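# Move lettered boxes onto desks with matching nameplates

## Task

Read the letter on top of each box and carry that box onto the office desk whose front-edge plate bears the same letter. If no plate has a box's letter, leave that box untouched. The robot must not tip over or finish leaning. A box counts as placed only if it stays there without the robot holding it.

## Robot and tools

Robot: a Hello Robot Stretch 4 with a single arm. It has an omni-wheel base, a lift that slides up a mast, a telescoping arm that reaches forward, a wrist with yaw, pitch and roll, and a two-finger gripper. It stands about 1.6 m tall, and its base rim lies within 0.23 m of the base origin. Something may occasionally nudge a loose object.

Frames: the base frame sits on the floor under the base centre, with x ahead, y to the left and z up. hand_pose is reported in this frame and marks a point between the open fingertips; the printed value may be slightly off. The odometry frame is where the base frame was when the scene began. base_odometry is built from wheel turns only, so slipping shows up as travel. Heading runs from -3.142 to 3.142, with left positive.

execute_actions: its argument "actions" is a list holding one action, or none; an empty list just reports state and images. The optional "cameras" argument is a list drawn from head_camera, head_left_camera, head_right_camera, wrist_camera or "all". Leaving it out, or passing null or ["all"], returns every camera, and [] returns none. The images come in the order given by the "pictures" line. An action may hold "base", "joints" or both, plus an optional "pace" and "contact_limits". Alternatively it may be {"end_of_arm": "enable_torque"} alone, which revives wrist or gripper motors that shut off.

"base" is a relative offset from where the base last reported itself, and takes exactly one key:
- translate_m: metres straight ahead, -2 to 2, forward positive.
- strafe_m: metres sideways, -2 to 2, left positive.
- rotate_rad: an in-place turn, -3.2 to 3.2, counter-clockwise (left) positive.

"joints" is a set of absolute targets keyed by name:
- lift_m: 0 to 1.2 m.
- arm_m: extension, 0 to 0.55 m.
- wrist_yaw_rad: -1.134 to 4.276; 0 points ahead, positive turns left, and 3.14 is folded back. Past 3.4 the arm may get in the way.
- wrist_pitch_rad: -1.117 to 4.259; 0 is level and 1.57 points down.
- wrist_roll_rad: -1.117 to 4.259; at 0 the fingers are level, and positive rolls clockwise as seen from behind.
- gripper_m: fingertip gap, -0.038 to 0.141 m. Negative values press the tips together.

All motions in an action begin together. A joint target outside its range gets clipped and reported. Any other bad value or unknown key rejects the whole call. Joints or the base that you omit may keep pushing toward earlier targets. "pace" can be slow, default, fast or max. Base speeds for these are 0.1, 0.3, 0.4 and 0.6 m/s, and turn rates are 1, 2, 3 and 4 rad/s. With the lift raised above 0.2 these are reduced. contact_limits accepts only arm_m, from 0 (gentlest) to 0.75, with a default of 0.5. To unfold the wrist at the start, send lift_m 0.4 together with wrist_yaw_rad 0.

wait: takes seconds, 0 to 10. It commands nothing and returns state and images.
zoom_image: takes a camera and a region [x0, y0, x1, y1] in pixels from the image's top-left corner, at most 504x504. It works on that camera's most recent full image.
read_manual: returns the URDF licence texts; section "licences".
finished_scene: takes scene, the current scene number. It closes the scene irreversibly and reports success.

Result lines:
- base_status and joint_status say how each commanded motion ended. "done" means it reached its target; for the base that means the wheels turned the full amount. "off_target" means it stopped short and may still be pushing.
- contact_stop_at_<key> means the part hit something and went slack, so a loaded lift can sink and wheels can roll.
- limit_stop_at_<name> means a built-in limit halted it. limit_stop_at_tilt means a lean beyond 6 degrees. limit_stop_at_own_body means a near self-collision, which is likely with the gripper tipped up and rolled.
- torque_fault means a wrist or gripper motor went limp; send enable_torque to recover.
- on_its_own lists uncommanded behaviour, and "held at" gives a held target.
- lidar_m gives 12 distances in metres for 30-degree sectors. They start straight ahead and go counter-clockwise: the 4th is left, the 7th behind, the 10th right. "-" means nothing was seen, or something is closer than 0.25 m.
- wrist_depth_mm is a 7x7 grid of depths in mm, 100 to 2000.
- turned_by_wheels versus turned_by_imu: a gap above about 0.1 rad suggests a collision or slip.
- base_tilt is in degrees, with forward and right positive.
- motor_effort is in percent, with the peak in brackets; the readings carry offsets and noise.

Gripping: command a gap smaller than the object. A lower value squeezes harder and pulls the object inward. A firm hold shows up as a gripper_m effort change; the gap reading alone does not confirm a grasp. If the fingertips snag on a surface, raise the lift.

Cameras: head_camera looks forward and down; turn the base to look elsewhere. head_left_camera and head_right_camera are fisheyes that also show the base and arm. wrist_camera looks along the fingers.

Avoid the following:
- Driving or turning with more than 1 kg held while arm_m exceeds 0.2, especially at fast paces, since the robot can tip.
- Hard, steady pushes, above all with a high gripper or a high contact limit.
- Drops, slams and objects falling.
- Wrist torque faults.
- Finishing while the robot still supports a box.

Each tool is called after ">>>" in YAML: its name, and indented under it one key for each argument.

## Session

>>> execute_actions:
  actions: []

Scene clock: 0.00 s.
base_odometry: x=+0.000 y=+0.000 heading=+0.000 (m, m, rad; odometry frame)
turned_by_wheels: +0.000 (rad since the last result)
turned_by_imu: +0.000 (rad since the last result)
base_tilt: forward=+0.1 right=-0.6 (deg)
lidar_m: 1.01 1.36 2.02 1.04 0.72 0.67 0.70 0.93 0.85 0.88 1.03 0.98
base_status: not commanded
joint_positions: lift_m=+0.200 arm_m=+0.001 wrist_yaw_rad=+3.139 wrist_pitch_rad=+0.022 wrist_roll_rad=+0.012 gripper_m=+0.057
joint_status: not commanded
motor_effort: lift_m=+20 arm_m=-1 wrist_yaw_rad=+1 wrist_pitch_rad=-7 wrist_roll_rad=-2 gripper_m=-2 wheel_0=+0 wheel_1=+0 wheel_2=+0 (%)
hand_pose: x=-0.1165 y=+0.0883 z=+0.3720 quat_wxyz=(+0.002, -0.011, +0.006, +1.000) (m; base frame)
wrist_depth_mm: - 138 931 866 798 732 676 / - 120 172 842 788 723 668 / 107 138 190 854 768 715 654 / 136 163 904 831 759 715 647 / 1205 1025 917 831 759 715 640 / 1118 991 866 809 741 699 640 / 854 866 866 778 707 691 627
pictures: head_camera, head_left_camera, head_right_camera, wrist_camera
Images, in order (width x height): head_camera 420x560, head_left_camera 420x672, head_right_camera 420x672, wrist_camera 616x392.

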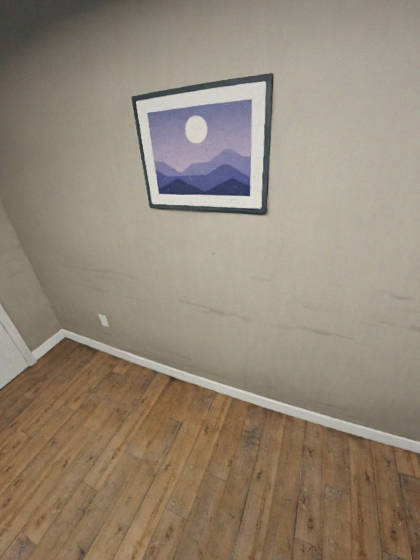

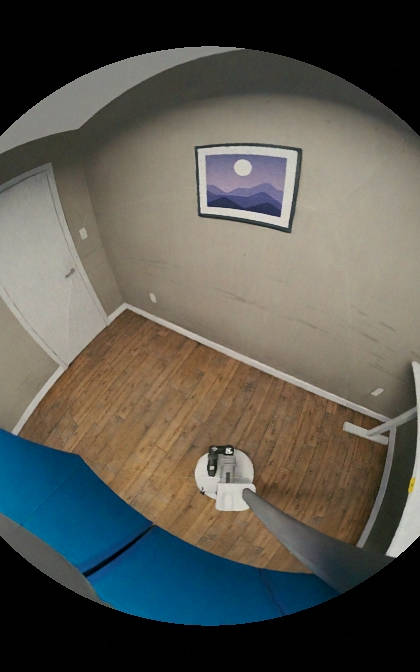

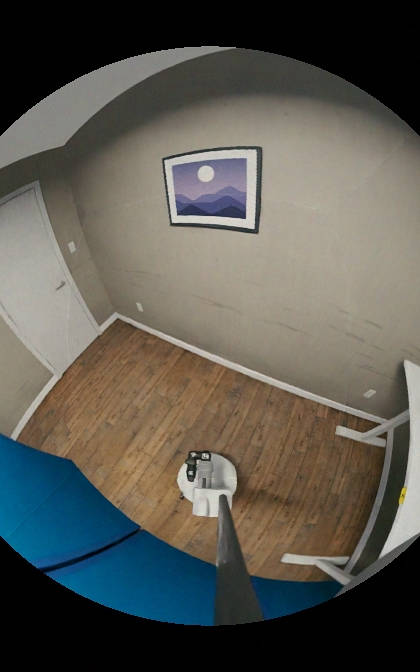

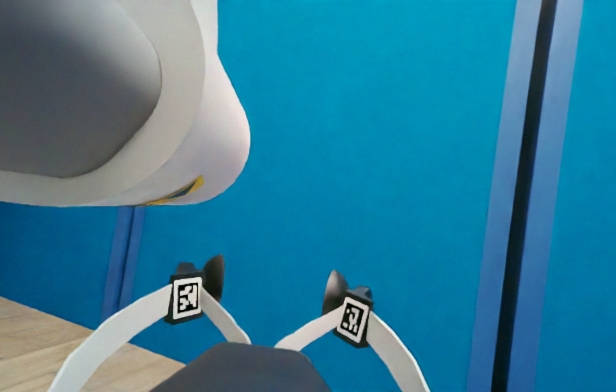

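>>> execute_actions:
  actions:
    - {"base":{"rotate_rad":-2.095},"pace":"fast"}
  cameras: ["head_camera"]

>>> zoom_image:
  camera: "head_camera"
  region: [40,220,380,350]

Scene clock: 7.87 s.
base_odometry: x=+0.000 y=+0.000 heading=-2.095 (m, m, rad; odometry frame)
turned_by_wheels: -2.095 (rad since the last result)
turned_by_imu: -2.058 (rad since the last result)
base_tilt: forward=+0.0 right=-0.6 (deg)
lidar_m: 0.84 0.86 1.06 0.99 0.99 1.37 2.05 1.04 0.73 0.67 0.70 0.90
base_status: done
joint_positions: lift_m=+0.200 arm_m=+0.001 wrist_yaw_rad=+3.139 wrist_pitch_rad=+0.022 wrist_roll_rad=+0.012 gripper_m=+0.057
joint_status: not commanded
motor_effort: lift_m=+20(20) arm_m=-1(1) wrist_yaw_rad=+1(1) wrist_pitch_rad=-7(7) wrist_roll_rad=-3(4) gripper_m=-3(2) wheel_0=+2(8) wheel_1=+0(8) wheel_2=-1(8) (%)
hand_pose: x=-0.1165 y=+0.0883 z=+0.3720 quat_wxyz=(+0.002, -0.011, +0.006, +1.000) (m; base frame)
wrist_depth_mm: - 139 - - - 1921 1308 / - 120 172 - - 1921 1308 / 107 137 189 - - 1808 1229 / 136 163 - - - 1708 1255 / 1983 - - - - 1661 1182 / 1205 1118 1160 1464 1756 1576 1138 / 842 878 946 991 976 1255 1118
pictures: head_camera
Images, in order (width x height): head_camera 420x560.

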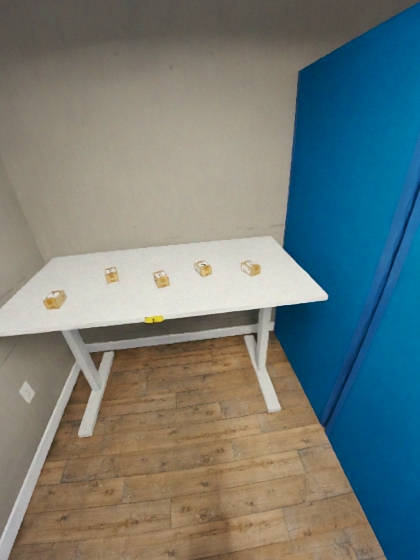

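Region (40, 220, 380, 350) of head_camera's 420x560 image, scaled by 1.482, with more detail than that image has; it fills the top 193 rows of this view, and the rest is white.

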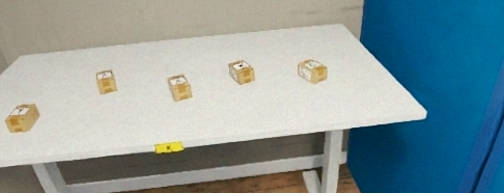

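I'll read the plates on the other side first.

>>> execute_actions:
  actions:
    - {"base":{"translate_m":-1.55},"pace":"max"}
  cameras: ["head_right_camera"]

Scene clock: 14.53 s.
base_odometry: x=+0.776 y=+1.342 heading=-2.095 (m, m, rad; odometry frame)
turned_by_wheels: +0.000 (rad since the last result)
turned_by_imu: -0.006 (rad since the last result)
base_tilt: forward=+0.1 right=-0.5 (deg)
lidar_m: 2.40 1.36 0.97 0.90 0.79 0.55 0.51 0.51 0.73 1.77 0.86 1.07
base_status: done
joint_positions: lift_m=+0.200 arm_m=+0.001 wrist_yaw_rad=+3.139 wrist_pitch_rad=+0.022 wrist_roll_rad=+0.012 gripper_m=+0.057
joint_status: not commanded
motor_effort: lift_m=+20(20) arm_m=-1(1) wrist_yaw_rad=+1(1) wrist_pitch_rad=-7(6) wrist_roll_rad=-2(2) gripper_m=-2(3) wheel_0=-1(10) wheel_1=+0(10) wheel_2=-1(14) (%)
hand_pose: x=-0.1165 y=+0.0883 z=+0.3720 quat_wxyz=(+0.002, -0.011, +0.006, +1.000) (m; base frame)
wrist_depth_mm: - 139 647 668 683 707 707 / - 120 172 654 668 699 732 / 107 138 190 654 683 707 750 / 136 163 634 668 683 691 732 / 597 627 640 654 676 691 741 / 603 621 627 654 683 691 732 / 597 621 634 661 661 691 732
pictures: head_right_camera
Images, in order (width x height): head_right_camera 420x672.

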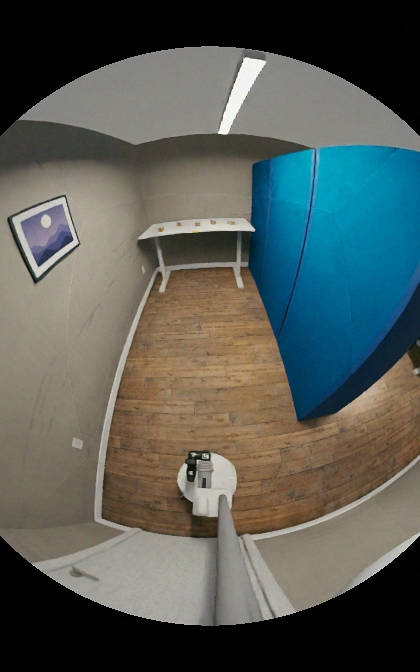

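>>> execute_actions:
  actions:
    - {"base":{"strafe_m":-1.6},"joints":{"lift_m":0.3},"pace":"max"}
  cameras: ["head_right_camera","head_camera"]

Scene clock: 20.60 s.
base_odometry: x=-0.609 y=+2.143 heading=-2.095 (m, m, rad; odometry frame)
turned_by_wheels: +0.000 (rad since the last result)
turned_by_imu: -0.003 (rad since the last result)
base_tilt: forward=+0.0 right=-0.5 (deg)
lidar_m: 1.79 0.58 0.65 1.96 0.69 0.47 0.41 0.43 0.61 1.35 1.48 1.89
base_status: done
joint_positions: lift_m=+0.300 arm_m=+0.001 wrist_yaw_rad=+3.139 wrist_pitch_rad=+0.022 wrist_roll_rad=+0.012 gripper_m=+0.057
joint_status: all done
motor_effort: lift_m=+22(26) arm_m=-1(1) wrist_yaw_rad=+1(1) wrist_pitch_rad=-6(7) wrist_roll_rad=-1(3) gripper_m=-1(4) wheel_0=-3(15) wheel_1=+2(14) wheel_2=+0(1) (%)
hand_pose: x=-0.1165 y=+0.0883 z=+0.4716 quat_wxyz=(+0.002, -0.011, +0.006, +1.000) (m; base frame)
wrist_depth_mm: - 138 564 580 591 609 634 / - 119 172 580 591 609 640 / 107 137 190 569 597 609 634 / 137 163 559 574 591 609 627 / 530 554 564 580 591 609 627 / 535 535 559 569 591 615 634 / 535 549 554 585 580 609 615
pictures: head_camera, head_right_camera
Images, in order (width x height): head_camera 420x560, head_right_camera 420x672.

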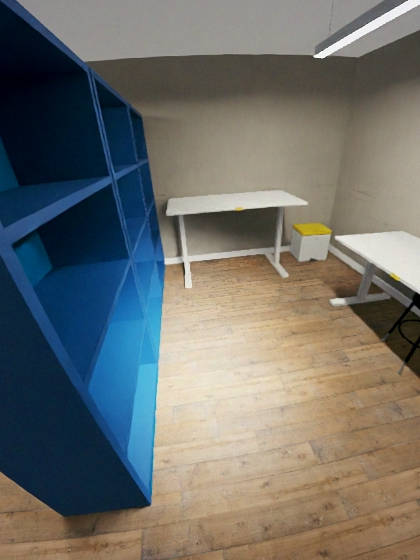

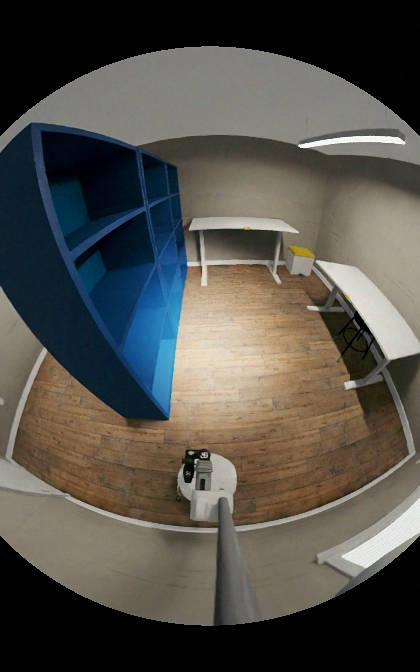

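>>> execute_actions:
  actions:
    - {"base":{"rotate_rad":-0.4},"joints":{"lift_m":0.55,"wrist_yaw_rad":-0.15,"wrist_pitch_rad":-0.1},"pace":"max"}
  cameras: []

>>> execute_actions:
  actions:
    - {"base":{"translate_m":0.15},"joints":{"arm_m":0.55},"pace":"max"}
  cameras: ["wrist_camera","head_camera"]

Scene clock: 26.07 s.
base_odometry: x=-0.609 y=+2.143 heading=-2.495 (m, m, rad; odometry frame)
turned_by_wheels: -0.400 (rad since the last result)
turned_by_imu: -0.392 (rad since the last result)
base_tilt: forward=+0.1 right=-0.6 (deg)
lidar_m: 2.14 1.06 0.58 0.76 1.36 0.59 0.42 0.42 0.46 0.61 1.64 1.50
base_status: done
joint_positions: lift_m=+0.550 arm_m=+0.001 wrist_yaw_rad=-0.150 wrist_pitch_rad=-0.098 wrist_roll_rad=+0.012 gripper_m=+0.057
joint_status: all done
motor_effort: lift_m=+23(26) arm_m=-1(1) wrist_yaw_rad=-1(6) wrist_pitch_rad=-6(14) wrist_roll_rad=-2(2) gripper_m=-4(4) wheel_0=+1(7) wheel_1=-1(12) wheel_2=+1(8) (%)
hand_pose: x=+0.4426 y=-0.1292 z=+0.7562 quat_wxyz=(+0.996, +0.002, -0.049, -0.074) (m; base frame)
wrist_depth_mm: - - - - - - 1983 / - - - - - - 1921 / - - - - - - 1863 / - - - - - - 1863 / - - - - - - 1808 / - - - - 1661 1863 1661 / - - - - - - 1618
pictures: none
No camera images: the call's "cameras" was empty. Leave "cameras" out to get every camera's image.

Scene clock: 28.13 s.
base_odometry: x=-0.729 y=+2.052 heading=-2.495 (m, m, rad; odometry frame)
turned_by_wheels: +0.000 (rad since the last result)
turned_by_imu: +0.001 (rad since the last result)
base_tilt: forward=+0.2 right=-0.6 (deg)
lidar_m: 2.11 1.26 0.53 0.54 1.80 0.76 0.57 0.55 0.60 0.82 1.43 1.39
base_status: done
joint_positions: lift_m=+0.550 arm_m=+0.549 wrist_yaw_rad=-0.150 wrist_pitch_rad=-0.098 wrist_roll_rad=+0.012 gripper_m=+0.057
joint_status: all done
motor_effort: lift_m=+23(22) arm_m=+5(2) wrist_yaw_rad=-1(1) wrist_pitch_rad=-8(8) wrist_roll_rad=-2(1) gripper_m=-2(2) wheel_0=+0(10) wheel_1=+1(5) wheel_2=+1(12) (%)
hand_pose: x=+0.9909 y=-0.1293 z=+0.7562 quat_wxyz=(+0.996, +0.002, -0.049, -0.074) (m; base frame)
wrist_depth_mm: - - - - - 1983 1708 / - - - - - 1983 1618 / - - - - - 1983 1576 / - - - - - 1808 1537 / - - - - - 1756 1499 / - - - - 1464 1661 1397 / 1983 1983 - - 1618 1708 1336
pictures: head_camera, wrist_camera
Images, in order (width x height): head_camera 420x560, wrist_camera 616x392.

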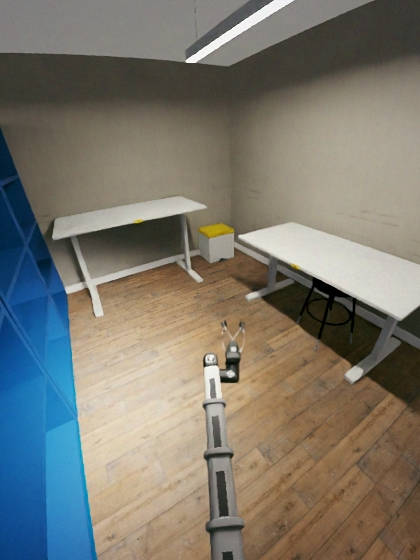

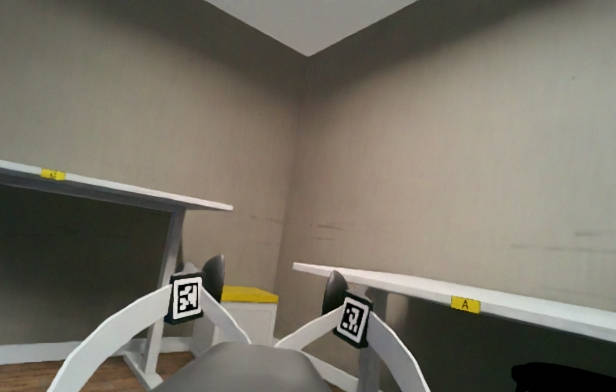

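>>> zoom_image:
  camera: "wrist_camera"
  region: [20,155,90,195]

>>> zoom_image:
  camera: "head_camera"
  region: [120,210,155,232]

Region (20, 155, 90, 195) of wrist_camera's 616x392 image, scaled by 7.200; it fills the top 288 rows of this view, and the rest is white.

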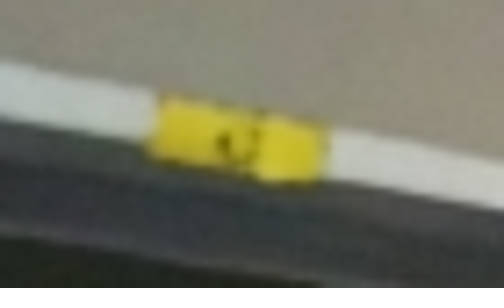

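Region (120, 210, 155, 232) of head_camera's 420x560 image, scaled by 14.400, with more detail than that image has; it fills the top 317 rows of this view, and the rest is white.

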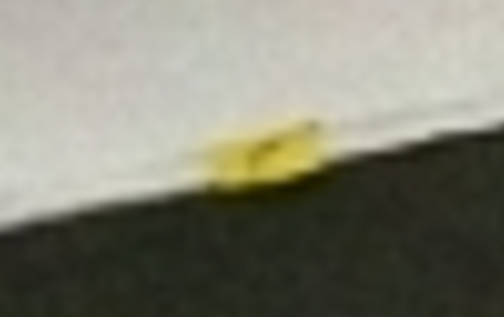

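>>> execute_actions:
  actions:
    - {"base":{"rotate_rad":-1.147},"joints":{"lift_m":0.25,"arm_m":0,"wrist_yaw_rad":0,"wrist_pitch_rad":0.2,"gripper_m":0.13},"pace":"fast"}
  cameras: []

>>> execute_actions:
  actions:
    - {"base":{"translate_m":-1.7},"pace":"max"}
  cameras: []

>>> execute_actions:
  actions:
    - {"base":{"rotate_rad":1.597},"pace":"max"}
  cameras: []

>>> execute_actions:
  actions:
    - {"base":{"translate_m":1.75},"joints":{"lift_m":1.2,"wrist_pitch_rad":0.65,"arm_m":0.1,"wrist_yaw_rad":0.3},"pace":"max"}

Scene clock: 37.67 s.
base_odometry: x=-0.729 y=+2.052 heading=+2.642 (m, m, rad; odometry frame)
turned_by_wheels: -1.147 (rad since the last result)
turned_by_imu: -1.127 (rad since the last result)
base_tilt: forward=+0.0 right=-0.7 (deg)
lidar_m: 1.67 1.38 1.86 1.80 0.59 0.52 2.59 0.86 0.57 0.56 0.58 0.75
base_status: done
joint_positions: lift_m=+0.250 arm_m=+0.002 wrist_yaw_rad=+0.000 wrist_pitch_rad=+0.202 wrist_roll_rad=+0.012 gripper_m=+0.130
joint_status: all done
motor_effort: lift_m=+15(20) arm_m=-5(2) wrist_yaw_rad=+2(2) wrist_pitch_rad=-7(10) wrist_roll_rad=-2(2) gripper_m=+1(3) wheel_0=+2(8) wheel_1=+0(13) wheel_2=-1(9) (%)
hand_pose: x=+0.4550 y=-0.0875 z=+0.3706 quat_wxyz=(+0.995, +0.006, +0.101, -0.001) (m; base frame)
wrist_depth_mm: 1336 1366 1808 1863 1808 991 691 / 1756 1863 1863 1983 1863 991 691 / 1863 1863 1921 1921 1756 946 668 / 1708 1808 1983 1921 1576 931 654 / 1160 1205 1397 1576 1430 891 647 / 866 193 931 1060 216 842 621 / 668 715 723 759 788 798 591
pictures: none
No camera images: the call's "cameras" was empty. Leave "cameras" out to get every camera's image.

Scene clock: 42.13 s.
base_odometry: x=+0.763 y=+1.237 heading=+2.642 (m, m, rad; odometry frame)
turned_by_wheels: +0.000 (rad since the last result)
turned_by_imu: -0.006 (rad since the last result)
base_tilt: forward=+0.0 right=-0.6 (deg)
lidar_m: 2.18 0.87 1.12 2.29 1.27 0.92 0.86 0.90 0.63 0.59 0.62 0.88
base_status: done
joint_positions: lift_m=+0.250 arm_m=+0.002 wrist_yaw_rad=+0.000 wrist_pitch_rad=+0.202 wrist_roll_rad=+0.012 gripper_m=+0.130
joint_status: not commanded
motor_effort: lift_m=+16(16) arm_m=-5(5) wrist_yaw_rad=+1(1) wrist_pitch_rad=-7(7) wrist_roll_rad=-1(4) gripper_m=+0(0) wheel_0=+0(9) wheel_1=+2(8) wheel_2=-1(11) (%)
hand_pose: x=+0.4550 y=-0.0875 z=+0.3706 quat_wxyz=(+0.995, +0.006, +0.101, -0.001) (m; base frame)
wrist_depth_mm: 627 976 - - - 1182 788 / 647 1008 - - - 1098 759 / 676 - - - 1921 1060 741 / 683 1756 - - 1756 1025 723 / 715 976 1366 1537 1499 991 699 / 732 193 960 1042 215 946 683 / 654 715 732 759 788 854 668
pictures: none
No camera images: the call's "cameras" was empty. Leave "cameras" out to get every camera's image.

Scene clock: 43.70 s.
base_odometry: x=+0.763 y=+1.237 heading=-2.045 (m, m, rad; odometry frame)
turned_by_wheels: +1.597 (rad since the last result)
turned_by_imu: +1.570 (rad since the last result)
base_tilt: forward=+0.0 right=-0.8 (deg)
lidar_m: 2.29 1.28 0.91 0.85 0.90 0.63 0.57 0.63 0.89 1.33 0.87 1.17
base_status: done
joint_positions: lift_m=+0.250 arm_m=+0.002 wrist_yaw_rad=+0.000 wrist_pitch_rad=+0.202 wrist_roll_rad=+0.012 gripper_m=+0.130
joint_status: not commanded
motor_effort: lift_m=+17(17) arm_m=-5(5) wrist_yaw_rad=-2(0) wrist_pitch_rad=-7(8) wrist_roll_rad=-2(2) gripper_m=+0(1) wheel_0=-3(11) wheel_1=+1(11) wheel_2=+2(11) (%)
hand_pose: x=+0.4550 y=-0.0873 z=+0.3705 quat_wxyz=(+0.995, +0.006, +0.101, +0.000) (m; base frame)
wrist_depth_mm: 1499 - - - - 1618 1078 / 1537 - - - - 1537 1042 / 1537 - - - - 1499 1025 / 1537 1983 - - - 1430 1008 / 1138 1281 1430 1576 1756 1366 946 / 878 192 960 1042 216 1182 960 / 668 723 723 768 798 904 878
pictures: none
No camera images: the call's "cameras" was empty. Leave "cameras" out to get every camera's image.

Scene clock: 48.27 s.
base_odometry: x=-0.035 y=-0.321 heading=-2.045 (m, m, rad; odometry frame)
turned_by_wheels: +0.000 (rad since the last result)
turned_by_imu: +0.008 (rad since the last result)
base_tilt: forward=+0.0 right=-0.7 (deg)
lidar_m: 0.53 0.58 0.80 0.90 0.94 1.27 2.36 1.16 0.82 0.77 0.81 0.58
base_status: done
joint_positions: lift_m=+1.200 arm_m=+0.099 wrist_yaw_rad=+0.300 wrist_pitch_rad=+0.652 wrist_roll_rad=+0.012 gripper_m=+0.130
joint_status: all done
motor_effort: lift_m=+22(26) arm_m=+5(5) wrist_yaw_rad=+0(5) wrist_pitch_rad=-5(5) wrist_roll_rad=-2(2) gripper_m=+0(1) wheel_0=+0(11) wheel_1=+1(7) wheel_2=+0(13) (%)
hand_pose: x=+0.5150 y=-0.0157 z=+1.2030 quat_wxyz=(+0.937, -0.042, +0.317, +0.140) (m; base frame)
wrist_depth_mm: 1060 1160 1078 991 931 842 809 / 1008 1118 1160 1078 976 931 854 / 798 842 904 976 1025 991 917 / 634 683 715 759 820 854 917 / 554 574 597 597 621 691 732 / 500 193 512 535 215 580 569 / 1281 1308 445 459 466 500 517
pictures: head_camera, head_left_camera, head_right_camera, wrist_camera
Images, in order (width x height): head_camera 420x560, head_left_camera 420x672, head_right_camera 420x672, wrist_camera 616x392.

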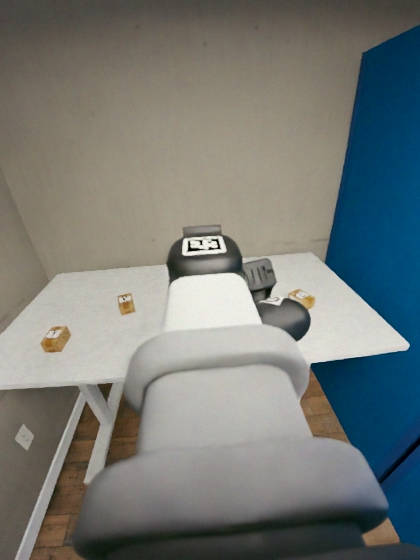

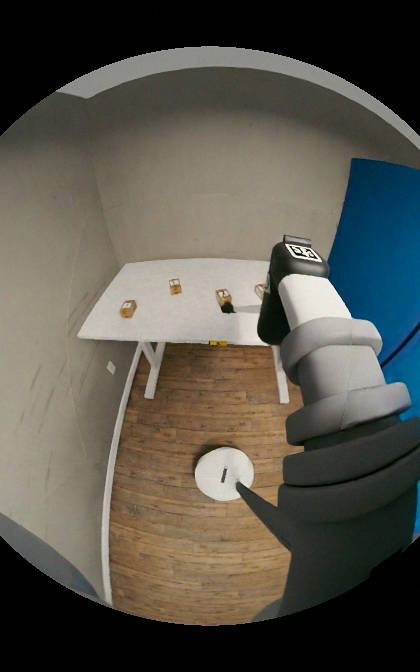

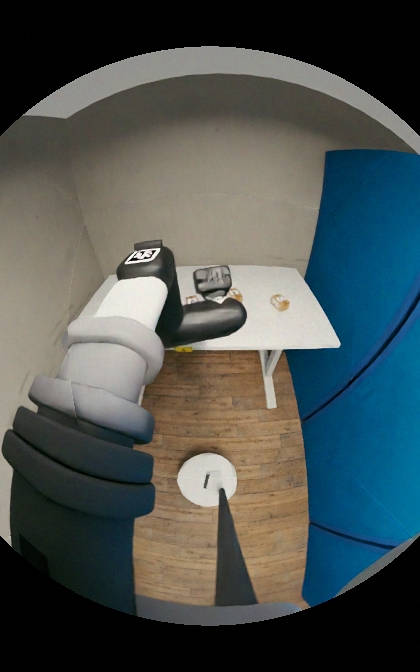

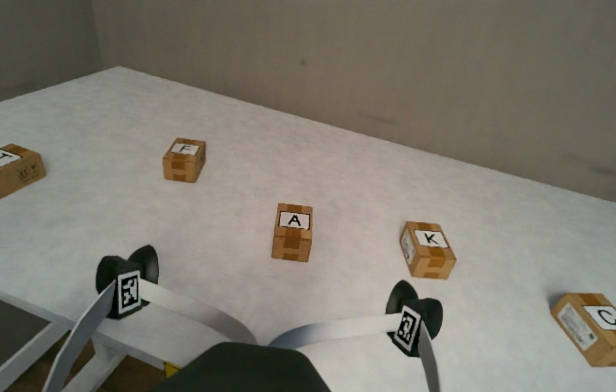

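>>> execute_actions:
  actions:
    - {"base":{"strafe_m":0.07},"joints":{"lift_m":0.89,"wrist_pitch_rad":0.3,"arm_m":0.17},"pace":"fast"}
  cameras: ["wrist_camera","head_camera"]

Scene clock: 52.30 s.
base_odometry: x=+0.027 y=-0.353 heading=-2.045 (m, m, rad; odometry frame)
turned_by_wheels: +0.000 (rad since the last result)
turned_by_imu: +0.001 (rad since the last result)
base_tilt: forward=+0.0 right=-0.7 (deg)
lidar_m: 0.58 0.59 0.80 0.83 0.87 1.18 2.32 1.27 0.88 0.84 0.80 0.59
base_status: done
joint_positions: lift_m=+0.890 arm_m=+0.169 wrist_yaw_rad=+0.300 wrist_pitch_rad=+0.302 wrist_roll_rad=+0.012 gripper_m=+0.130
joint_status: all done
motor_effort: lift_m=+15(21) arm_m=+5(5) wrist_yaw_rad=+1(1) wrist_pitch_rad=-7(13) wrist_roll_rad=-2(1) gripper_m=+1(1) wheel_0=+0(9) wheel_1=-1(11) wheel_2=+0(11) (%)
hand_pose: x=+0.6290 y=-0.0021 z=+0.9827 quat_wxyz=(+0.978, -0.017, +0.150, +0.147) (m; base frame)
wrist_depth_mm: 960 1025 960 917 854 809 768 / 1008 1060 991 960 878 842 788 / 683 788 991 960 904 854 809 / 421 462 512 521 676 809 831 / 298 317 343 375 389 433 389 / 234 193 254 276 216 317 342 / 208 202 205 213 220 245 260
pictures: head_camera, wrist_camera
Images, in order (width x height): head_camera 420x560, wrist_camera 616x392.

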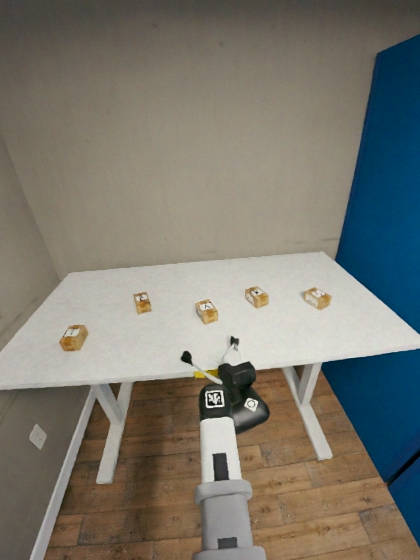

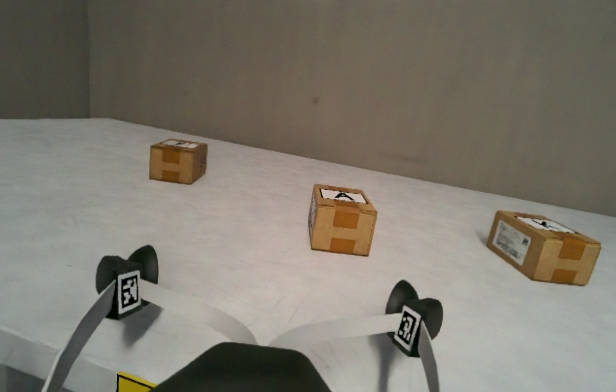

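>>> execute_actions:
  actions:
    - {"joints":{"lift_m":0.879,"arm_m":0.32}}
  cameras: ["wrist_camera"]

Scene clock: 55.30 s.
base_odometry: x=+0.027 y=-0.353 heading=-2.045 (m, m, rad; odometry frame)
turned_by_wheels: +0.000 (rad since the last result)
turned_by_imu: +0.000 (rad since the last result)
base_tilt: forward=+0.1 right=-0.6 (deg)
lidar_m: 0.55 0.58 0.77 0.82 0.88 1.16 2.32 1.25 0.88 0.82 0.81 0.57
base_status: not commanded
joint_positions: lift_m=+0.879 arm_m=+0.319 wrist_yaw_rad=+0.300 wrist_pitch_rad=+0.302 wrist_roll_rad=+0.012 gripper_m=+0.130
joint_status: all done
motor_effort: lift_m=+15(16) arm_m=+5(7) wrist_yaw_rad=+1(1) wrist_pitch_rad=-7(6) wrist_roll_rad=-4(2) gripper_m=+0(1) wheel_0=+0(0) wheel_1=-1(1) wheel_2=+0(0) (%)
hand_pose: x=+0.7790 y=-0.0021 z=+0.9718 quat_wxyz=(+0.978, -0.017, +0.150, +0.147) (m; base frame)
wrist_depth_mm: 917 878 820 768 723 683 654 / 946 904 842 788 750 699 661 / 615 759 831 809 768 723 683 / 387 397 480 539 627 723 699 / 276 291 312 228 379 421 310 / 216 193 230 231 216 294 278 / 175 186 189 197 202 226 239
pictures: wrist_camera
Images, in order (width x height): wrist_camera 616x392.

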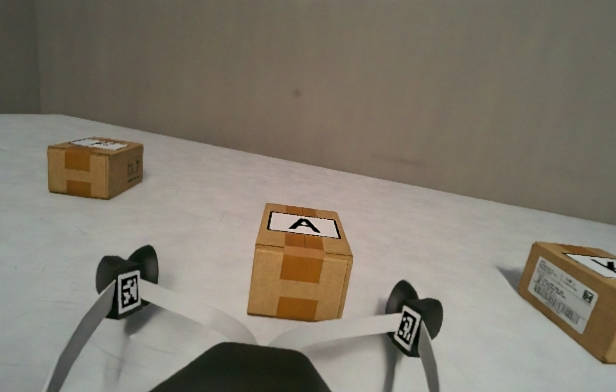

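>>> execute_actions:
  actions:
    - {"joints":{"arm_m":0.358,"gripper_m":0.01},"pace":"fast"}
  cameras: ["wrist_camera"]

>>> execute_actions:
  actions:
    - {"base":{"rotate_rad":0.12},"joints":{"lift_m":0.92}}
  cameras: ["wrist_camera"]

Scene clock: 60.67 s.
base_odometry: x=+0.027 y=-0.353 heading=-2.045 (m, m, rad; odometry frame)
turned_by_wheels: +0.000 (rad since the last result)
turned_by_imu: +0.001 (rad since the last result)
base_tilt: forward=+0.1 right=-0.6 (deg)
lidar_m: 0.54 0.56 0.78 0.83 0.87 1.18 2.37 1.24 0.88 0.84 0.82 0.57
base_status: not commanded
joint_positions: lift_m=+0.879 arm_m=+0.357 wrist_yaw_rad=+0.300 wrist_pitch_rad=+0.303 wrist_roll_rad=+0.012 gripper_m=+0.010
joint_status: all done
motor_effort: lift_m=+15(15) arm_m=+5(3) wrist_yaw_rad=+2(1) wrist_pitch_rad=-9(9) wrist_roll_rad=-2(2) gripper_m=-20(20) wheel_0=+0(0) wheel_1=-1(1) wheel_2=+0(0) (%)
hand_pose: x=+0.8169 y=-0.0021 z=+0.9716 quat_wxyz=(+0.978, -0.017, +0.150, +0.147) (m; base frame)
wrist_depth_mm: 904 842 788 723 683 654 615 / 917 878 788 759 699 668 627 / 585 741 820 778 732 683 647 / 355 410 469 539 621 691 661 / 276 294 229 216 377 415 477 / 214 177 177 177 262 291 265 / 172 185 180 180 193 224 237
pictures: wrist_camera
Images, in order (width x height): wrist_camera 616x392.

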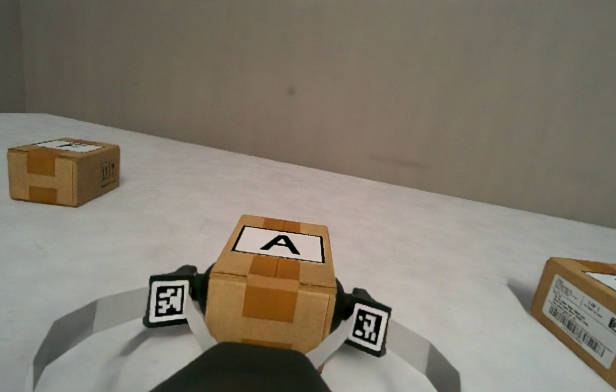

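Scene clock: 61.70 s.
base_odometry: x=+0.027 y=-0.353 heading=-1.924 (m, m, rad; odometry frame)
turned_by_wheels: +0.120 (rad since the last result)
turned_by_imu: +0.118 (rad since the last result)
base_tilt: forward=+0.0 right=-0.6 (deg)
lidar_m: 0.55 0.61 0.85 0.82 0.93 1.34 2.34 1.12 0.88 0.84 0.71 0.55
base_status: done
joint_positions: lift_m=+0.920 arm_m=+0.357 wrist_yaw_rad=+0.300 wrist_pitch_rad=+0.303 wrist_roll_rad=+0.012 gripper_m=+0.010
joint_status: all done
motor_effort: lift_m=+24(26) arm_m=+5(5) wrist_yaw_rad=+0(2) wrist_pitch_rad=-9(10) wrist_roll_rad=-3(3) gripper_m=-21(21) wheel_0=-2(5) wheel_1=+2(6) wheel_2=+2(2) (%)
hand_pose: x=+0.8169 y=-0.0021 z=+1.0117 quat_wxyz=(+0.978, -0.017, +0.150, +0.147) (m; base frame)
wrist_depth_mm: 809 931 831 759 699 640 597 / 831 960 866 778 707 654 609 / 809 946 878 820 723 676 621 / 492 525 609 699 732 691 640 / 353 364 228 216 492 535 615 / 277 177 176 176 342 375 407 / 221 238 180 181 249 290 310
pictures: wrist_camera
Images, in order (width x height): wrist_camera 616x392.

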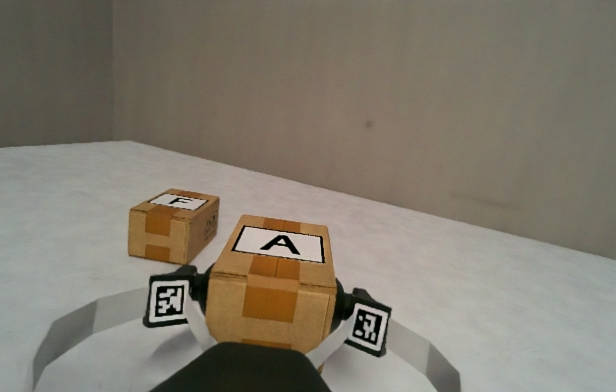

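>>> execute_actions:
  actions:
    - {"base":{"translate_m":-1.81},"joints":{"arm_m":0,"wrist_yaw_rad":0},"pace":"max"}
  cameras: []

>>> execute_actions:
  actions:
    - {"base":{"rotate_rad":-1.69},"joints":{"lift_m":0.35},"pace":"max"}
  cameras: []

>>> execute_actions:
  actions:
    - {"base":{"translate_m":1.8},"pace":"max"}
  cameras: []

>>> execute_actions:
  actions:
    - {"base":{"rotate_rad":0.55},"pace":"fast"}
  cameras: ["head_camera","wrist_camera"]

Scene clock: 73.63 s.
base_odometry: x=+0.654 y=+1.345 heading=-1.925 (m, m, rad; odometry frame)
turned_by_wheels: +0.000 (rad since the last result)
turned_by_imu: -0.006 (rad since the last result)
base_tilt: forward=+0.0 right=-0.6 (deg)
lidar_m: 2.34 1.29 1.03 1.01 0.71 0.57 0.55 0.63 0.95 1.00 0.76 1.09
base_status: done
joint_positions: lift_m=+0.920 arm_m=+0.002 wrist_yaw_rad=+0.000 wrist_pitch_rad=+0.303 wrist_roll_rad=+0.012 gripper_m=+0.010
joint_status: all done
motor_effort: lift_m=+24(24) arm_m=-5(4) wrist_yaw_rad=+2(9) wrist_pitch_rad=-10(10) wrist_roll_rad=-2(3) gripper_m=-21(22) wheel_0=-1(7) wheel_1=-1(8) wheel_2=+0(8) (%)
hand_pose: x=+0.4477 y=-0.0875 z=+1.0117 quat_wxyz=(+0.989, +0.006, +0.151, -0.001) (m; base frame)
wrist_depth_mm: 1336 1921 - - - 1921 1182 / 1464 1983 - - - 1756 1078 / 1464 - - - - 1708 1025 / 1537 - - - - 1576 1008 / 1576 - 228 217 - 1464 946 / 1537 176 177 177 1983 1397 931 / 1430 1537 181 181 1618 1229 891
pictures: none
No camera images: the call's "cameras" was empty. Leave "cameras" out to get every camera's image.

Scene clock: 75.83 s.
base_odometry: x=+0.654 y=+1.345 heading=+2.669 (m, m, rad; odometry frame)
turned_by_wheels: -1.690 (rad since the last result)
turned_by_imu: -1.660 (rad since the last result)
base_tilt: forward=+0.1 right=-0.6 (deg)
lidar_m: 2.12 0.76 0.95 2.33 1.44 1.07 1.00 0.79 0.59 0.53 0.56 0.84
base_status: done
joint_positions: lift_m=+0.350 arm_m=+0.002 wrist_yaw_rad=+0.000 wrist_pitch_rad=+0.303 wrist_roll_rad=+0.012 gripper_m=+0.010
joint_status: all done
motor_effort: lift_m=+17(21) arm_m=-5(5) wrist_yaw_rad=-1(1) wrist_pitch_rad=-10(11) wrist_roll_rad=-2(2) gripper_m=-17(20) wheel_0=+1(5) wheel_1=+2(7) wheel_2=+0(7) (%)
hand_pose: x=+0.4477 y=-0.0874 z=+0.4423 quat_wxyz=(+0.989, +0.006, +0.151, -0.001) (m; base frame)
wrist_depth_mm: 661 - - - - 1138 750 / 683 - - - - 1078 723 / 699 - - - 1921 1025 707 / 732 1661 1863 - 1808 991 691 / 750 1182 229 216 1366 976 661 / 732 176 177 177 1098 904 647 / 699 759 181 181 778 831 640
pictures: none
No camera images: the call's "cameras" was empty. Leave "cameras" out to get every camera's image.

Scene clock: 80.63 s.
base_odometry: x=-0.948 y=+2.164 heading=+2.669 (m, m, rad; odometry frame)
turned_by_wheels: +0.000 (rad since the last result)
turned_by_imu: +0.008 (rad since the last result)
base_tilt: forward=+0.2 right=-0.6 (deg)
lidar_m: 1.55 1.16 1.54 2.36 0.91 0.74 2.39 0.84 0.57 0.54 0.53 0.78
base_status: done
joint_positions: lift_m=+0.350 arm_m=+0.002 wrist_yaw_rad=+0.000 wrist_pitch_rad=+0.303 wrist_roll_rad=+0.012 gripper_m=+0.010
joint_status: not commanded
motor_effort: lift_m=+17(17) arm_m=-5(5) wrist_yaw_rad=+0(1) wrist_pitch_rad=-9(11) wrist_roll_rad=-2(3) gripper_m=-19(19) wheel_0=+0(10) wheel_1=+2(9) wheel_2=+0(13) (%)
hand_pose: x=+0.4477 y=-0.0874 z=+0.4423 quat_wxyz=(+0.989, +0.006, +0.151, -0.001) (m; base frame)
wrist_depth_mm: 1576 1160 1576 1537 1618 1118 741 / 1618 1618 1618 1618 1661 1042 715 / 1756 1661 1708 1661 1661 991 676 / 1576 1464 1708 1708 1756 991 668 / 1078 1182 228 217 1366 931 661 / 891 177 176 177 1078 891 634 / 699 759 180 181 798 788 621
pictures: none
No camera images: the call's "cameras" was empty. Leave "cameras" out to get every camera's image.

Scene clock: 81.77 s.
base_odometry: x=-0.948 y=+2.164 heading=-3.064 (m, m, rad; odometry frame)
turned_by_wheels: +0.550 (rad since the last result)
turned_by_imu: +0.541 (rad since the last result)
base_tilt: forward=+0.1 right=-0.6 (deg)
lidar_m: 1.18 1.59 2.35 0.89 0.72 2.09 0.77 0.57 0.54 0.53 0.77 1.44
base_status: done
joint_positions: lift_m=+0.350 arm_m=+0.002 wrist_yaw_rad=+0.000 wrist_pitch_rad=+0.303 wrist_roll_rad=+0.012 gripper_m=+0.010
joint_status: not commanded
motor_effort: lift_m=+17(17) arm_m=-5(5) wrist_yaw_rad=-2(0) wrist_pitch_rad=-9(10) wrist_roll_rad=-4(2) gripper_m=-21(20) wheel_0=-1(8) wheel_1=+2(9) wheel_2=+2(10) (%)
hand_pose: x=+0.4478 y=-0.0873 z=+0.4423 quat_wxyz=(+0.989, +0.006, +0.151, -0.001) (m; base frame)
wrist_depth_mm: - 1808 1464 1308 1537 1499 1336 / - - - 1808 1397 1499 1336 / - - - 1921 1661 1537 1366 / 1618 1708 1708 1921 1756 1499 1397 / 1118 1205 227 217 1537 1576 1430 / 891 176 176 176 1078 1182 1308 / 699 759 181 181 788 931 991
pictures: head_camera, wrist_camera
Images, in order (width x height): head_camera 420x560, wrist_camera 616x392.

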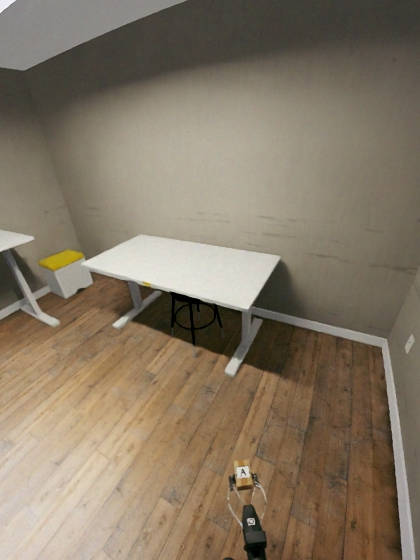

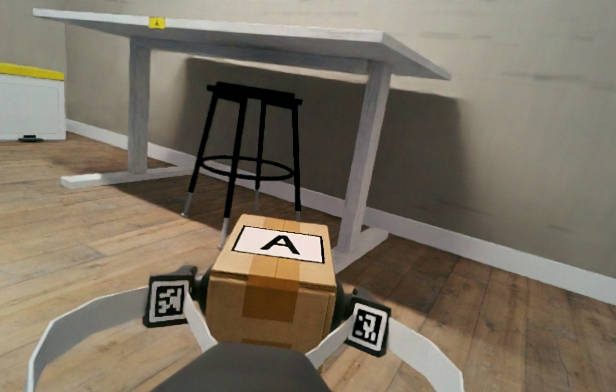

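>>> execute_actions:
  actions:
    - {"base":{"translate_m":0.5},"joints":{"lift_m":0.73,"arm_m":0.15},"pace":"max"}
  cameras: ["wrist_camera"]

Scene clock: 86.43 s.
base_odometry: x=-1.447 y=+2.125 heading=-3.064 (m, m, rad; odometry frame)
turned_by_wheels: +0.000 (rad since the last result)
turned_by_imu: +0.003 (rad since the last result)
base_tilt: forward=+0.2 right=-0.6 (deg)
lidar_m: 0.70 1.02 2.09 1.46 1.09 1.04 1.18 0.81 0.78 0.83 1.19 0.66
base_status: done
joint_positions: lift_m=+0.730 arm_m=+0.149 wrist_yaw_rad=+0.000 wrist_pitch_rad=+0.303 wrist_roll_rad=+0.012 gripper_m=+0.010
joint_status: all done
motor_effort: lift_m=+23(27) arm_m=+5(4) wrist_yaw_rad=+0(0) wrist_pitch_rad=-9(11) wrist_roll_rad=-3(4) gripper_m=-21(22) wheel_0=-1(11) wheel_1=+1(8) wheel_2=+1(11) (%)
hand_pose: x=+0.5954 y=-0.0874 z=+0.8219 quat_wxyz=(+0.989, +0.006, +0.151, -0.001) (m; base frame)
wrist_depth_mm: 1983 1708 1430 1255 1078 991 904 / - 1708 1464 1255 1118 1008 904 / 991 1205 1397 1308 1138 1025 917 / 683 668 750 854 976 1008 917 / 1756 544 227 217 603 723 946 / 1430 176 177 176 418 1008 976 / 1182 1255 180 181 322 1060 1008
pictures: wrist_camera
Images, in order (width x height): wrist_camera 616x392.

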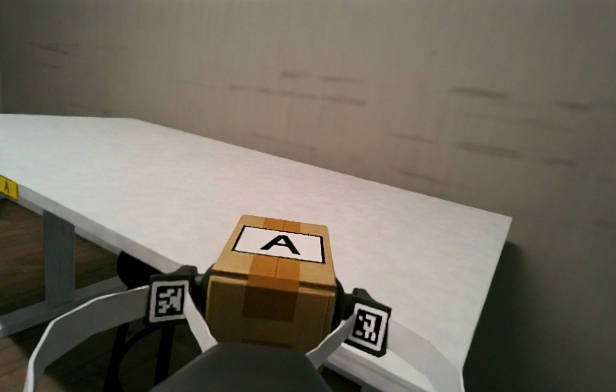

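>>> execute_actions:
  actions:
    - {"joints":{"lift_m":0.668,"arm_m":0.47},"pace":"fast"}
  cameras: []

>>> execute_actions:
  actions:
    - {"joints":{"lift_m":0.65,"gripper_m":0.1}}
  cameras: ["wrist_camera"]

>>> execute_actions:
  actions:
    - {"base":{"translate_m":-0.5},"joints":{"arm_m":0,"gripper_m":0.13},"pace":"max"}
  cameras: ["wrist_camera"]

>>> execute_actions:
  actions:
    - {"base":{"rotate_rad":-0.55},"joints":{"lift_m":0.3},"pace":"max"}
  cameras: []

>>> execute_actions:
  actions:
    - {"base":{"translate_m":-1.58},"pace":"max"}
  cameras: []

Scene clock: 93.10 s.
base_odometry: x=-1.447 y=+2.125 heading=-3.064 (m, m, rad; odometry frame)
turned_by_wheels: +0.000 (rad since the last result)
turned_by_imu: +0.001 (rad since the last result)
base_tilt: forward=+0.1 right=-0.6 (deg)
lidar_m: 0.72 1.00 2.09 1.49 1.10 1.05 1.17 0.84 0.78 0.84 1.22 0.67
base_status: not commanded
joint_positions: lift_m=+0.668 arm_m=+0.469 wrist_yaw_rad=+0.000 wrist_pitch_rad=+0.303 wrist_roll_rad=+0.012 gripper_m=+0.010
joint_status: all done
motor_effort: lift_m=+16(21) arm_m=+5(3) wrist_yaw_rad=+0(0) wrist_pitch_rad=-9(10) wrist_roll_rad=-3(2) gripper_m=-19(20) wheel_0=+0(1) wheel_1=+1(1) wheel_2=+1(0) (%)
hand_pose: x=+0.9154 y=-0.0873 z=+0.7605 quat_wxyz=(+0.989, +0.006, +0.151, -0.001) (m; base frame)
wrist_depth_mm: 1537 1255 1078 931 831 741 668 / 1499 1336 1098 960 842 759 691 / 715 854 1042 960 854 759 699 / 433 480 539 615 707 759 707 / 312 334 228 216 433 477 535 / 243 177 177 177 300 332 357 / 195 210 181 181 220 256 272
pictures: none
No camera images: the call's "cameras" was empty. Leave "cameras" out to get every camera's image.

Scene clock: 94.80 s.
base_odometry: x=-1.447 y=+2.125 heading=-3.064 (m, m, rad; odometry frame)
turned_by_wheels: +0.000 (rad since the last result)
turned_by_imu: +0.000 (rad since the last result)
base_tilt: forward=+0.0 right=-0.7 (deg)
lidar_m: 0.73 0.98 2.09 1.46 1.08 1.06 1.16 0.83 0.79 0.83 1.21 0.67
base_status: not commanded
joint_positions: lift_m=+0.650 arm_m=+0.469 wrist_yaw_rad=+0.000 wrist_pitch_rad=+0.302 wrist_roll_rad=+0.012 gripper_m=+0.100
joint_status: all done
motor_effort: lift_m=+16(16) arm_m=+5(5) wrist_yaw_rad=+0(1) wrist_pitch_rad=-8(9) wrist_roll_rad=-3(2) gripper_m=-1(20) wheel_0=+0(0) wheel_1=+1(1) wheel_2=+0(1) (%)
hand_pose: x=+0.9155 y=-0.0873 z=+0.7426 quat_wxyz=(+0.989, +0.006, +0.151, -0.001) (m; base frame)
wrist_depth_mm: 1499 1255 1078 931 831 741 683 / 1537 1281 1098 960 842 759 683 / 634 759 960 960 854 759 699 / 387 424 477 544 627 732 699 / 277 296 242 236 382 418 473 / 217 192 191 192 218 296 319 / 175 186 190 196 203 226 241
pictures: wrist_camera
Images, in order (width x height): wrist_camera 616x392.

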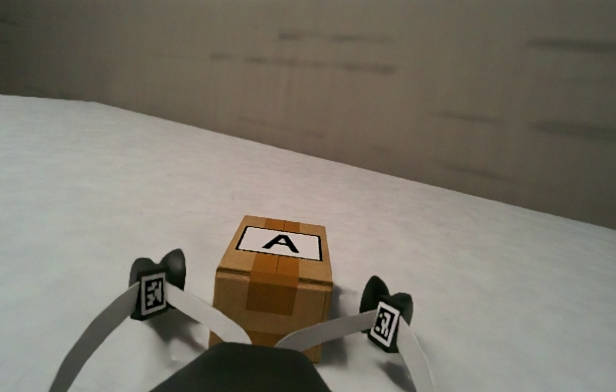

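Scene clock: 97.37 s.
base_odometry: x=-0.948 y=+2.164 heading=-3.064 (m, m, rad; odometry frame)
turned_by_wheels: +0.000 (rad since the last result)
turned_by_imu: -0.001 (rad since the last result)
base_tilt: forward=+0.0 right=-0.5 (deg)
lidar_m: 1.18 1.63 2.33 0.88 0.74 2.07 0.79 0.57 0.53 0.54 0.78 1.46
base_status: done
joint_positions: lift_m=+0.650 arm_m=+0.002 wrist_yaw_rad=+0.000 wrist_pitch_rad=+0.302 wrist_roll_rad=+0.012 gripper_m=+0.130
joint_status: all done
motor_effort: lift_m=+16(16) arm_m=-5(8) wrist_yaw_rad=+1(0) wrist_pitch_rad=-6(8) wrist_roll_rad=-2(3) gripper_m=+1(1) wheel_0=-1(8) wheel_1=+0(8) wheel_2=+0(13) (%)
hand_pose: x=+0.4478 y=-0.0875 z=+0.7427 quat_wxyz=(+0.989, +0.006, +0.151, -0.001) (m; base frame)
wrist_depth_mm: - - - 1921 1661 1464 1336 / - - - 1863 1661 1499 1366 / - - 1576 1397 1618 1576 1430 / - - - 1921 1708 1576 1397 / 1708 1983 1921 1921 1756 1618 1430 / 1336 192 1397 1537 216 1661 1499 / 1098 1182 1182 1255 1281 1430 1464
pictures: wrist_camera
Images, in order (width x height): wrist_camera 616x392.

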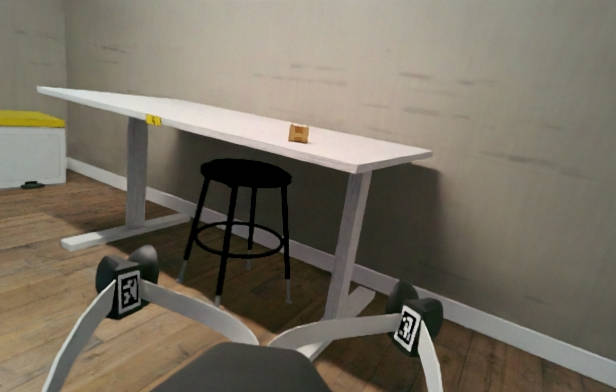

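Scene clock: 98.87 s.
base_odometry: x=-0.948 y=+2.164 heading=+2.669 (m, m, rad; odometry frame)
turned_by_wheels: -0.550 (rad since the last result)
turned_by_imu: -0.540 (rad since the last result)
base_tilt: forward=+0.0 right=-0.7 (deg)
lidar_m: 1.52 1.16 1.55 2.36 0.89 0.73 2.38 0.80 0.58 0.54 0.54 0.75
base_status: done
joint_positions: lift_m=+0.300 arm_m=+0.002 wrist_yaw_rad=+0.000 wrist_pitch_rad=+0.302 wrist_roll_rad=+0.012 gripper_m=+0.130
joint_status: all done
motor_effort: lift_m=+16(17) arm_m=-5(5) wrist_yaw_rad=+0(4) wrist_pitch_rad=-7(7) wrist_roll_rad=-2(1) gripper_m=-1(1) wheel_0=+1(9) wheel_1=+2(8) wheel_2=-1(8) (%)
hand_pose: x=+0.4478 y=-0.0874 z=+0.3926 quat_wxyz=(+0.989, +0.006, +0.151, -0.001) (m; base frame)
wrist_depth_mm: 1537 1205 1576 1618 1576 1118 732 / 1618 1618 1618 1618 1618 1060 715 / 1661 1661 1708 1661 1661 1025 691 / 1430 1397 1756 1808 1708 976 676 / 991 1078 1160 1308 1308 931 661 / 809 193 878 960 216 904 647 / 647 691 707 732 750 788 621
pictures: none
No camera images: the call's "cameras" was empty. Leave "cameras" out to get every camera's image.

Scene clock: 103.20 s.
base_odometry: x=+0.458 y=+1.445 heading=+2.669 (m, m, rad; odometry frame)
turned_by_wheels: +0.000 (rad since the last result)
turned_by_imu: -0.006 (rad since the last result)
base_tilt: forward=+0.1 right=-0.7 (deg)
lidar_m: 2.16 0.58 0.64 1.72 1.78 1.30 1.24 0.83 0.58 0.55 0.60 0.81
base_status: done
joint_positions: lift_m=+0.300 arm_m=+0.002 wrist_yaw_rad=+0.000 wrist_pitch_rad=+0.302 wrist_roll_rad=+0.012 gripper_m=+0.130
joint_status: not commanded
motor_effort: lift_m=+17(16) arm_m=-5(5) wrist_yaw_rad=+2(1) wrist_pitch_rad=-7(7) wrist_roll_rad=-3(3) gripper_m=+1(0) wheel_0=+0(9) wheel_1=-1(9) wheel_2=-1(14) (%)
hand_pose: x=+0.4478 y=-0.0874 z=+0.3926 quat_wxyz=(+0.989, +0.006, +0.151, -0.001) (m; base frame)
wrist_depth_mm: - - - - - 1118 741 / - - - - - 1078 723 / - - - - 1921 1008 707 / 1229 1576 1756 - 1808 960 683 / 960 1098 1229 1336 1366 946 661 / 741 193 878 946 216 917 647 / 654 691 699 732 759 798 634
pictures: none
No camera images: the call's "cameras" was empty. Leave "cameras" out to get every camera's image.

>>> execute_actions:
  actions:
    - {"base":{"rotate_rad":1.597},"pace":"fast"}
  cameras: []

>>> execute_actions:
  actions:
    - {"base":{"translate_m":1.7},"joints":{"lift_m":0.882,"arm_m":0.25,"wrist_yaw_rad":0.2},"pace":"max"}
  cameras: ["wrist_camera","head_camera"]

Scene clock: 111.40 s.
base_odometry: x=+0.458 y=+1.445 heading=-2.017 (m, m, rad; odometry frame)
turned_by_wheels: +1.597 (rad since the last result)
turned_by_imu: +1.571 (rad since the last result)
base_tilt: forward=+0.1 right=-0.6 (deg)
lidar_m: 1.84 1.73 1.29 1.22 0.78 0.58 0.54 0.58 0.84 2.38 0.58 0.66
base_status: done
joint_positions: lift_m=+0.300 arm_m=+0.002 wrist_yaw_rad=+0.000 wrist_pitch_rad=+0.302 wrist_roll_rad=+0.012 gripper_m=+0.130
joint_status: not commanded
motor_effort: lift_m=+16(17) arm_m=-5(5) wrist_yaw_rad=+0(1) wrist_pitch_rad=-7(6) wrist_roll_rad=-1(1) gripper_m=+0(0) wheel_0=-2(8) wheel_1=+1(6) wheel_2=+1(8) (%)
hand_pose: x=+0.4479 y=-0.0873 z=+0.3926 quat_wxyz=(+0.989, +0.006, +0.151, -0.001) (m; base frame)
wrist_depth_mm: 1921 - - - 1863 891 597 / 1983 - - - 1756 831 580 / 1921 - - - 1576 798 559 / 1430 1576 1808 - 1464 778 544 / 1025 1098 1182 1308 1182 741 521 / 798 192 866 960 216 707 517 / 654 691 707 723 750 683 504
pictures: none
No camera images: the call's "cameras" was empty. Leave "cameras" out to get every camera's image.

Scene clock: 115.93 s.
base_odometry: x=-0.275 y=-0.089 heading=-2.017 (m, m, rad; odometry frame)
turned_by_wheels: +0.000 (rad since the last result)
turned_by_imu: +0.008 (rad since the last result)
base_tilt: forward=+0.1 right=-0.7 (deg)
lidar_m: 0.67 0.69 0.98 1.22 1.27 1.79 2.24 0.68 0.46 0.45 0.49 0.67
base_status: done
joint_positions: lift_m=+0.882 arm_m=+0.249 wrist_yaw_rad=+0.200 wrist_pitch_rad=+0.302 wrist_roll_rad=+0.012 gripper_m=+0.130
joint_status: all done
motor_effort: lift_m=+23(25) arm_m=+5(7) wrist_yaw_rad=+2(10) wrist_pitch_rad=-6(7) wrist_roll_rad=-2(1) gripper_m=-1(1) wheel_0=+1(8) wheel_1=-1(5) wheel_2=+1(17) (%)
hand_pose: x=+0.7074 y=-0.0309 z=+0.9741 quat_wxyz=(+0.984, -0.009, +0.150, +0.098) (m; base frame)
wrist_depth_mm: 1078 1025 991 931 891 854 820 / 1098 1042 1008 946 917 878 831 / 654 778 960 976 960 891 842 / 394 433 488 549 449 759 809 / 282 300 325 355 387 430 488 / 229 193 239 260 216 300 322 / 1308 221 207 200 207 231 242
pictures: head_camera, wrist_camera
Images, in order (width x height): head_camera 420x560, wrist_camera 616x392.

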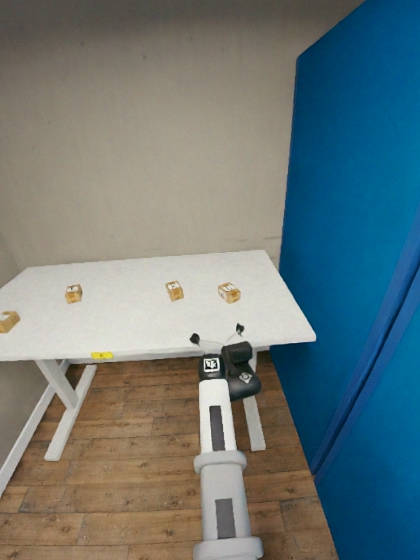

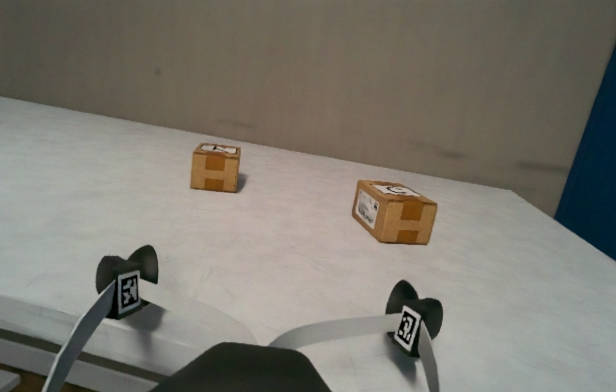

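>>> zoom_image:
  camera: "head_camera"
  region: [75,340,130,370]

>>> execute_actions:
  actions:
    - {"base":{"strafe_m":-0.115},"joints":{"lift_m":0.879,"arm_m":0.37,"wrist_yaw_rad":0.35}}
  cameras: ["wrist_camera"]

Region (75, 340, 130, 370) of head_camera's 420x560 image, scaled by 9.164, with more detail than that image has; it fills the top 275 rows of this view, and the rest is white.

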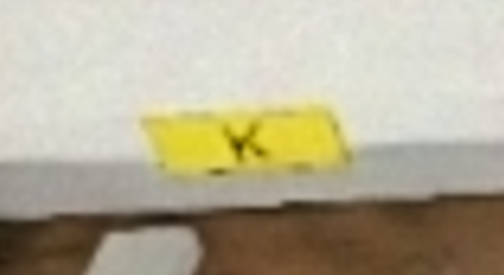

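Scene clock: 120.87 s.
base_odometry: x=-0.379 y=-0.039 heading=-2.017 (m, m, rad; odometry frame)
turned_by_wheels: +0.000 (rad since the last result)
turned_by_imu: +0.000 (rad since the last result)
base_tilt: forward=+0.2 right=-0.4 (deg)
lidar_m: 0.65 0.68 0.98 1.32 1.35 1.93 1.37 0.54 0.37 0.34 0.36 0.51
base_status: done
joint_positions: lift_m=+0.879 arm_m=+0.369 wrist_yaw_rad=+0.350 wrist_pitch_rad=+0.302 wrist_roll_rad=+0.012 gripper_m=+0.130
joint_status: all done
motor_effort: lift_m=+16(21) arm_m=+5(9) wrist_yaw_rad=+1(7) wrist_pitch_rad=-7(7) wrist_roll_rad=-2(3) gripper_m=+0(0) wheel_0=-1(9) wheel_1=-1(11) wheel_2=+1(1) (%)
hand_pose: x=+0.8287 y=+0.0123 z=+0.9717 quat_wxyz=(+0.974, -0.021, +0.149, +0.171) (m; base frame)
wrist_depth_mm: 1118 991 904 831 778 732 676 / 1118 1042 931 866 788 741 691 / 640 741 931 878 809 750 707 / 384 410 469 477 627 750 723 / 278 293 319 293 349 421 484 / 216 194 234 254 215 294 320 / 174 186 189 196 202 226 238
pictures: wrist_camera
Images, in order (width x height): wrist_camera 616x392.

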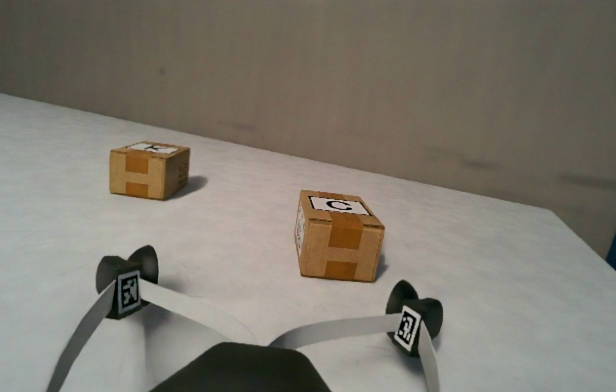

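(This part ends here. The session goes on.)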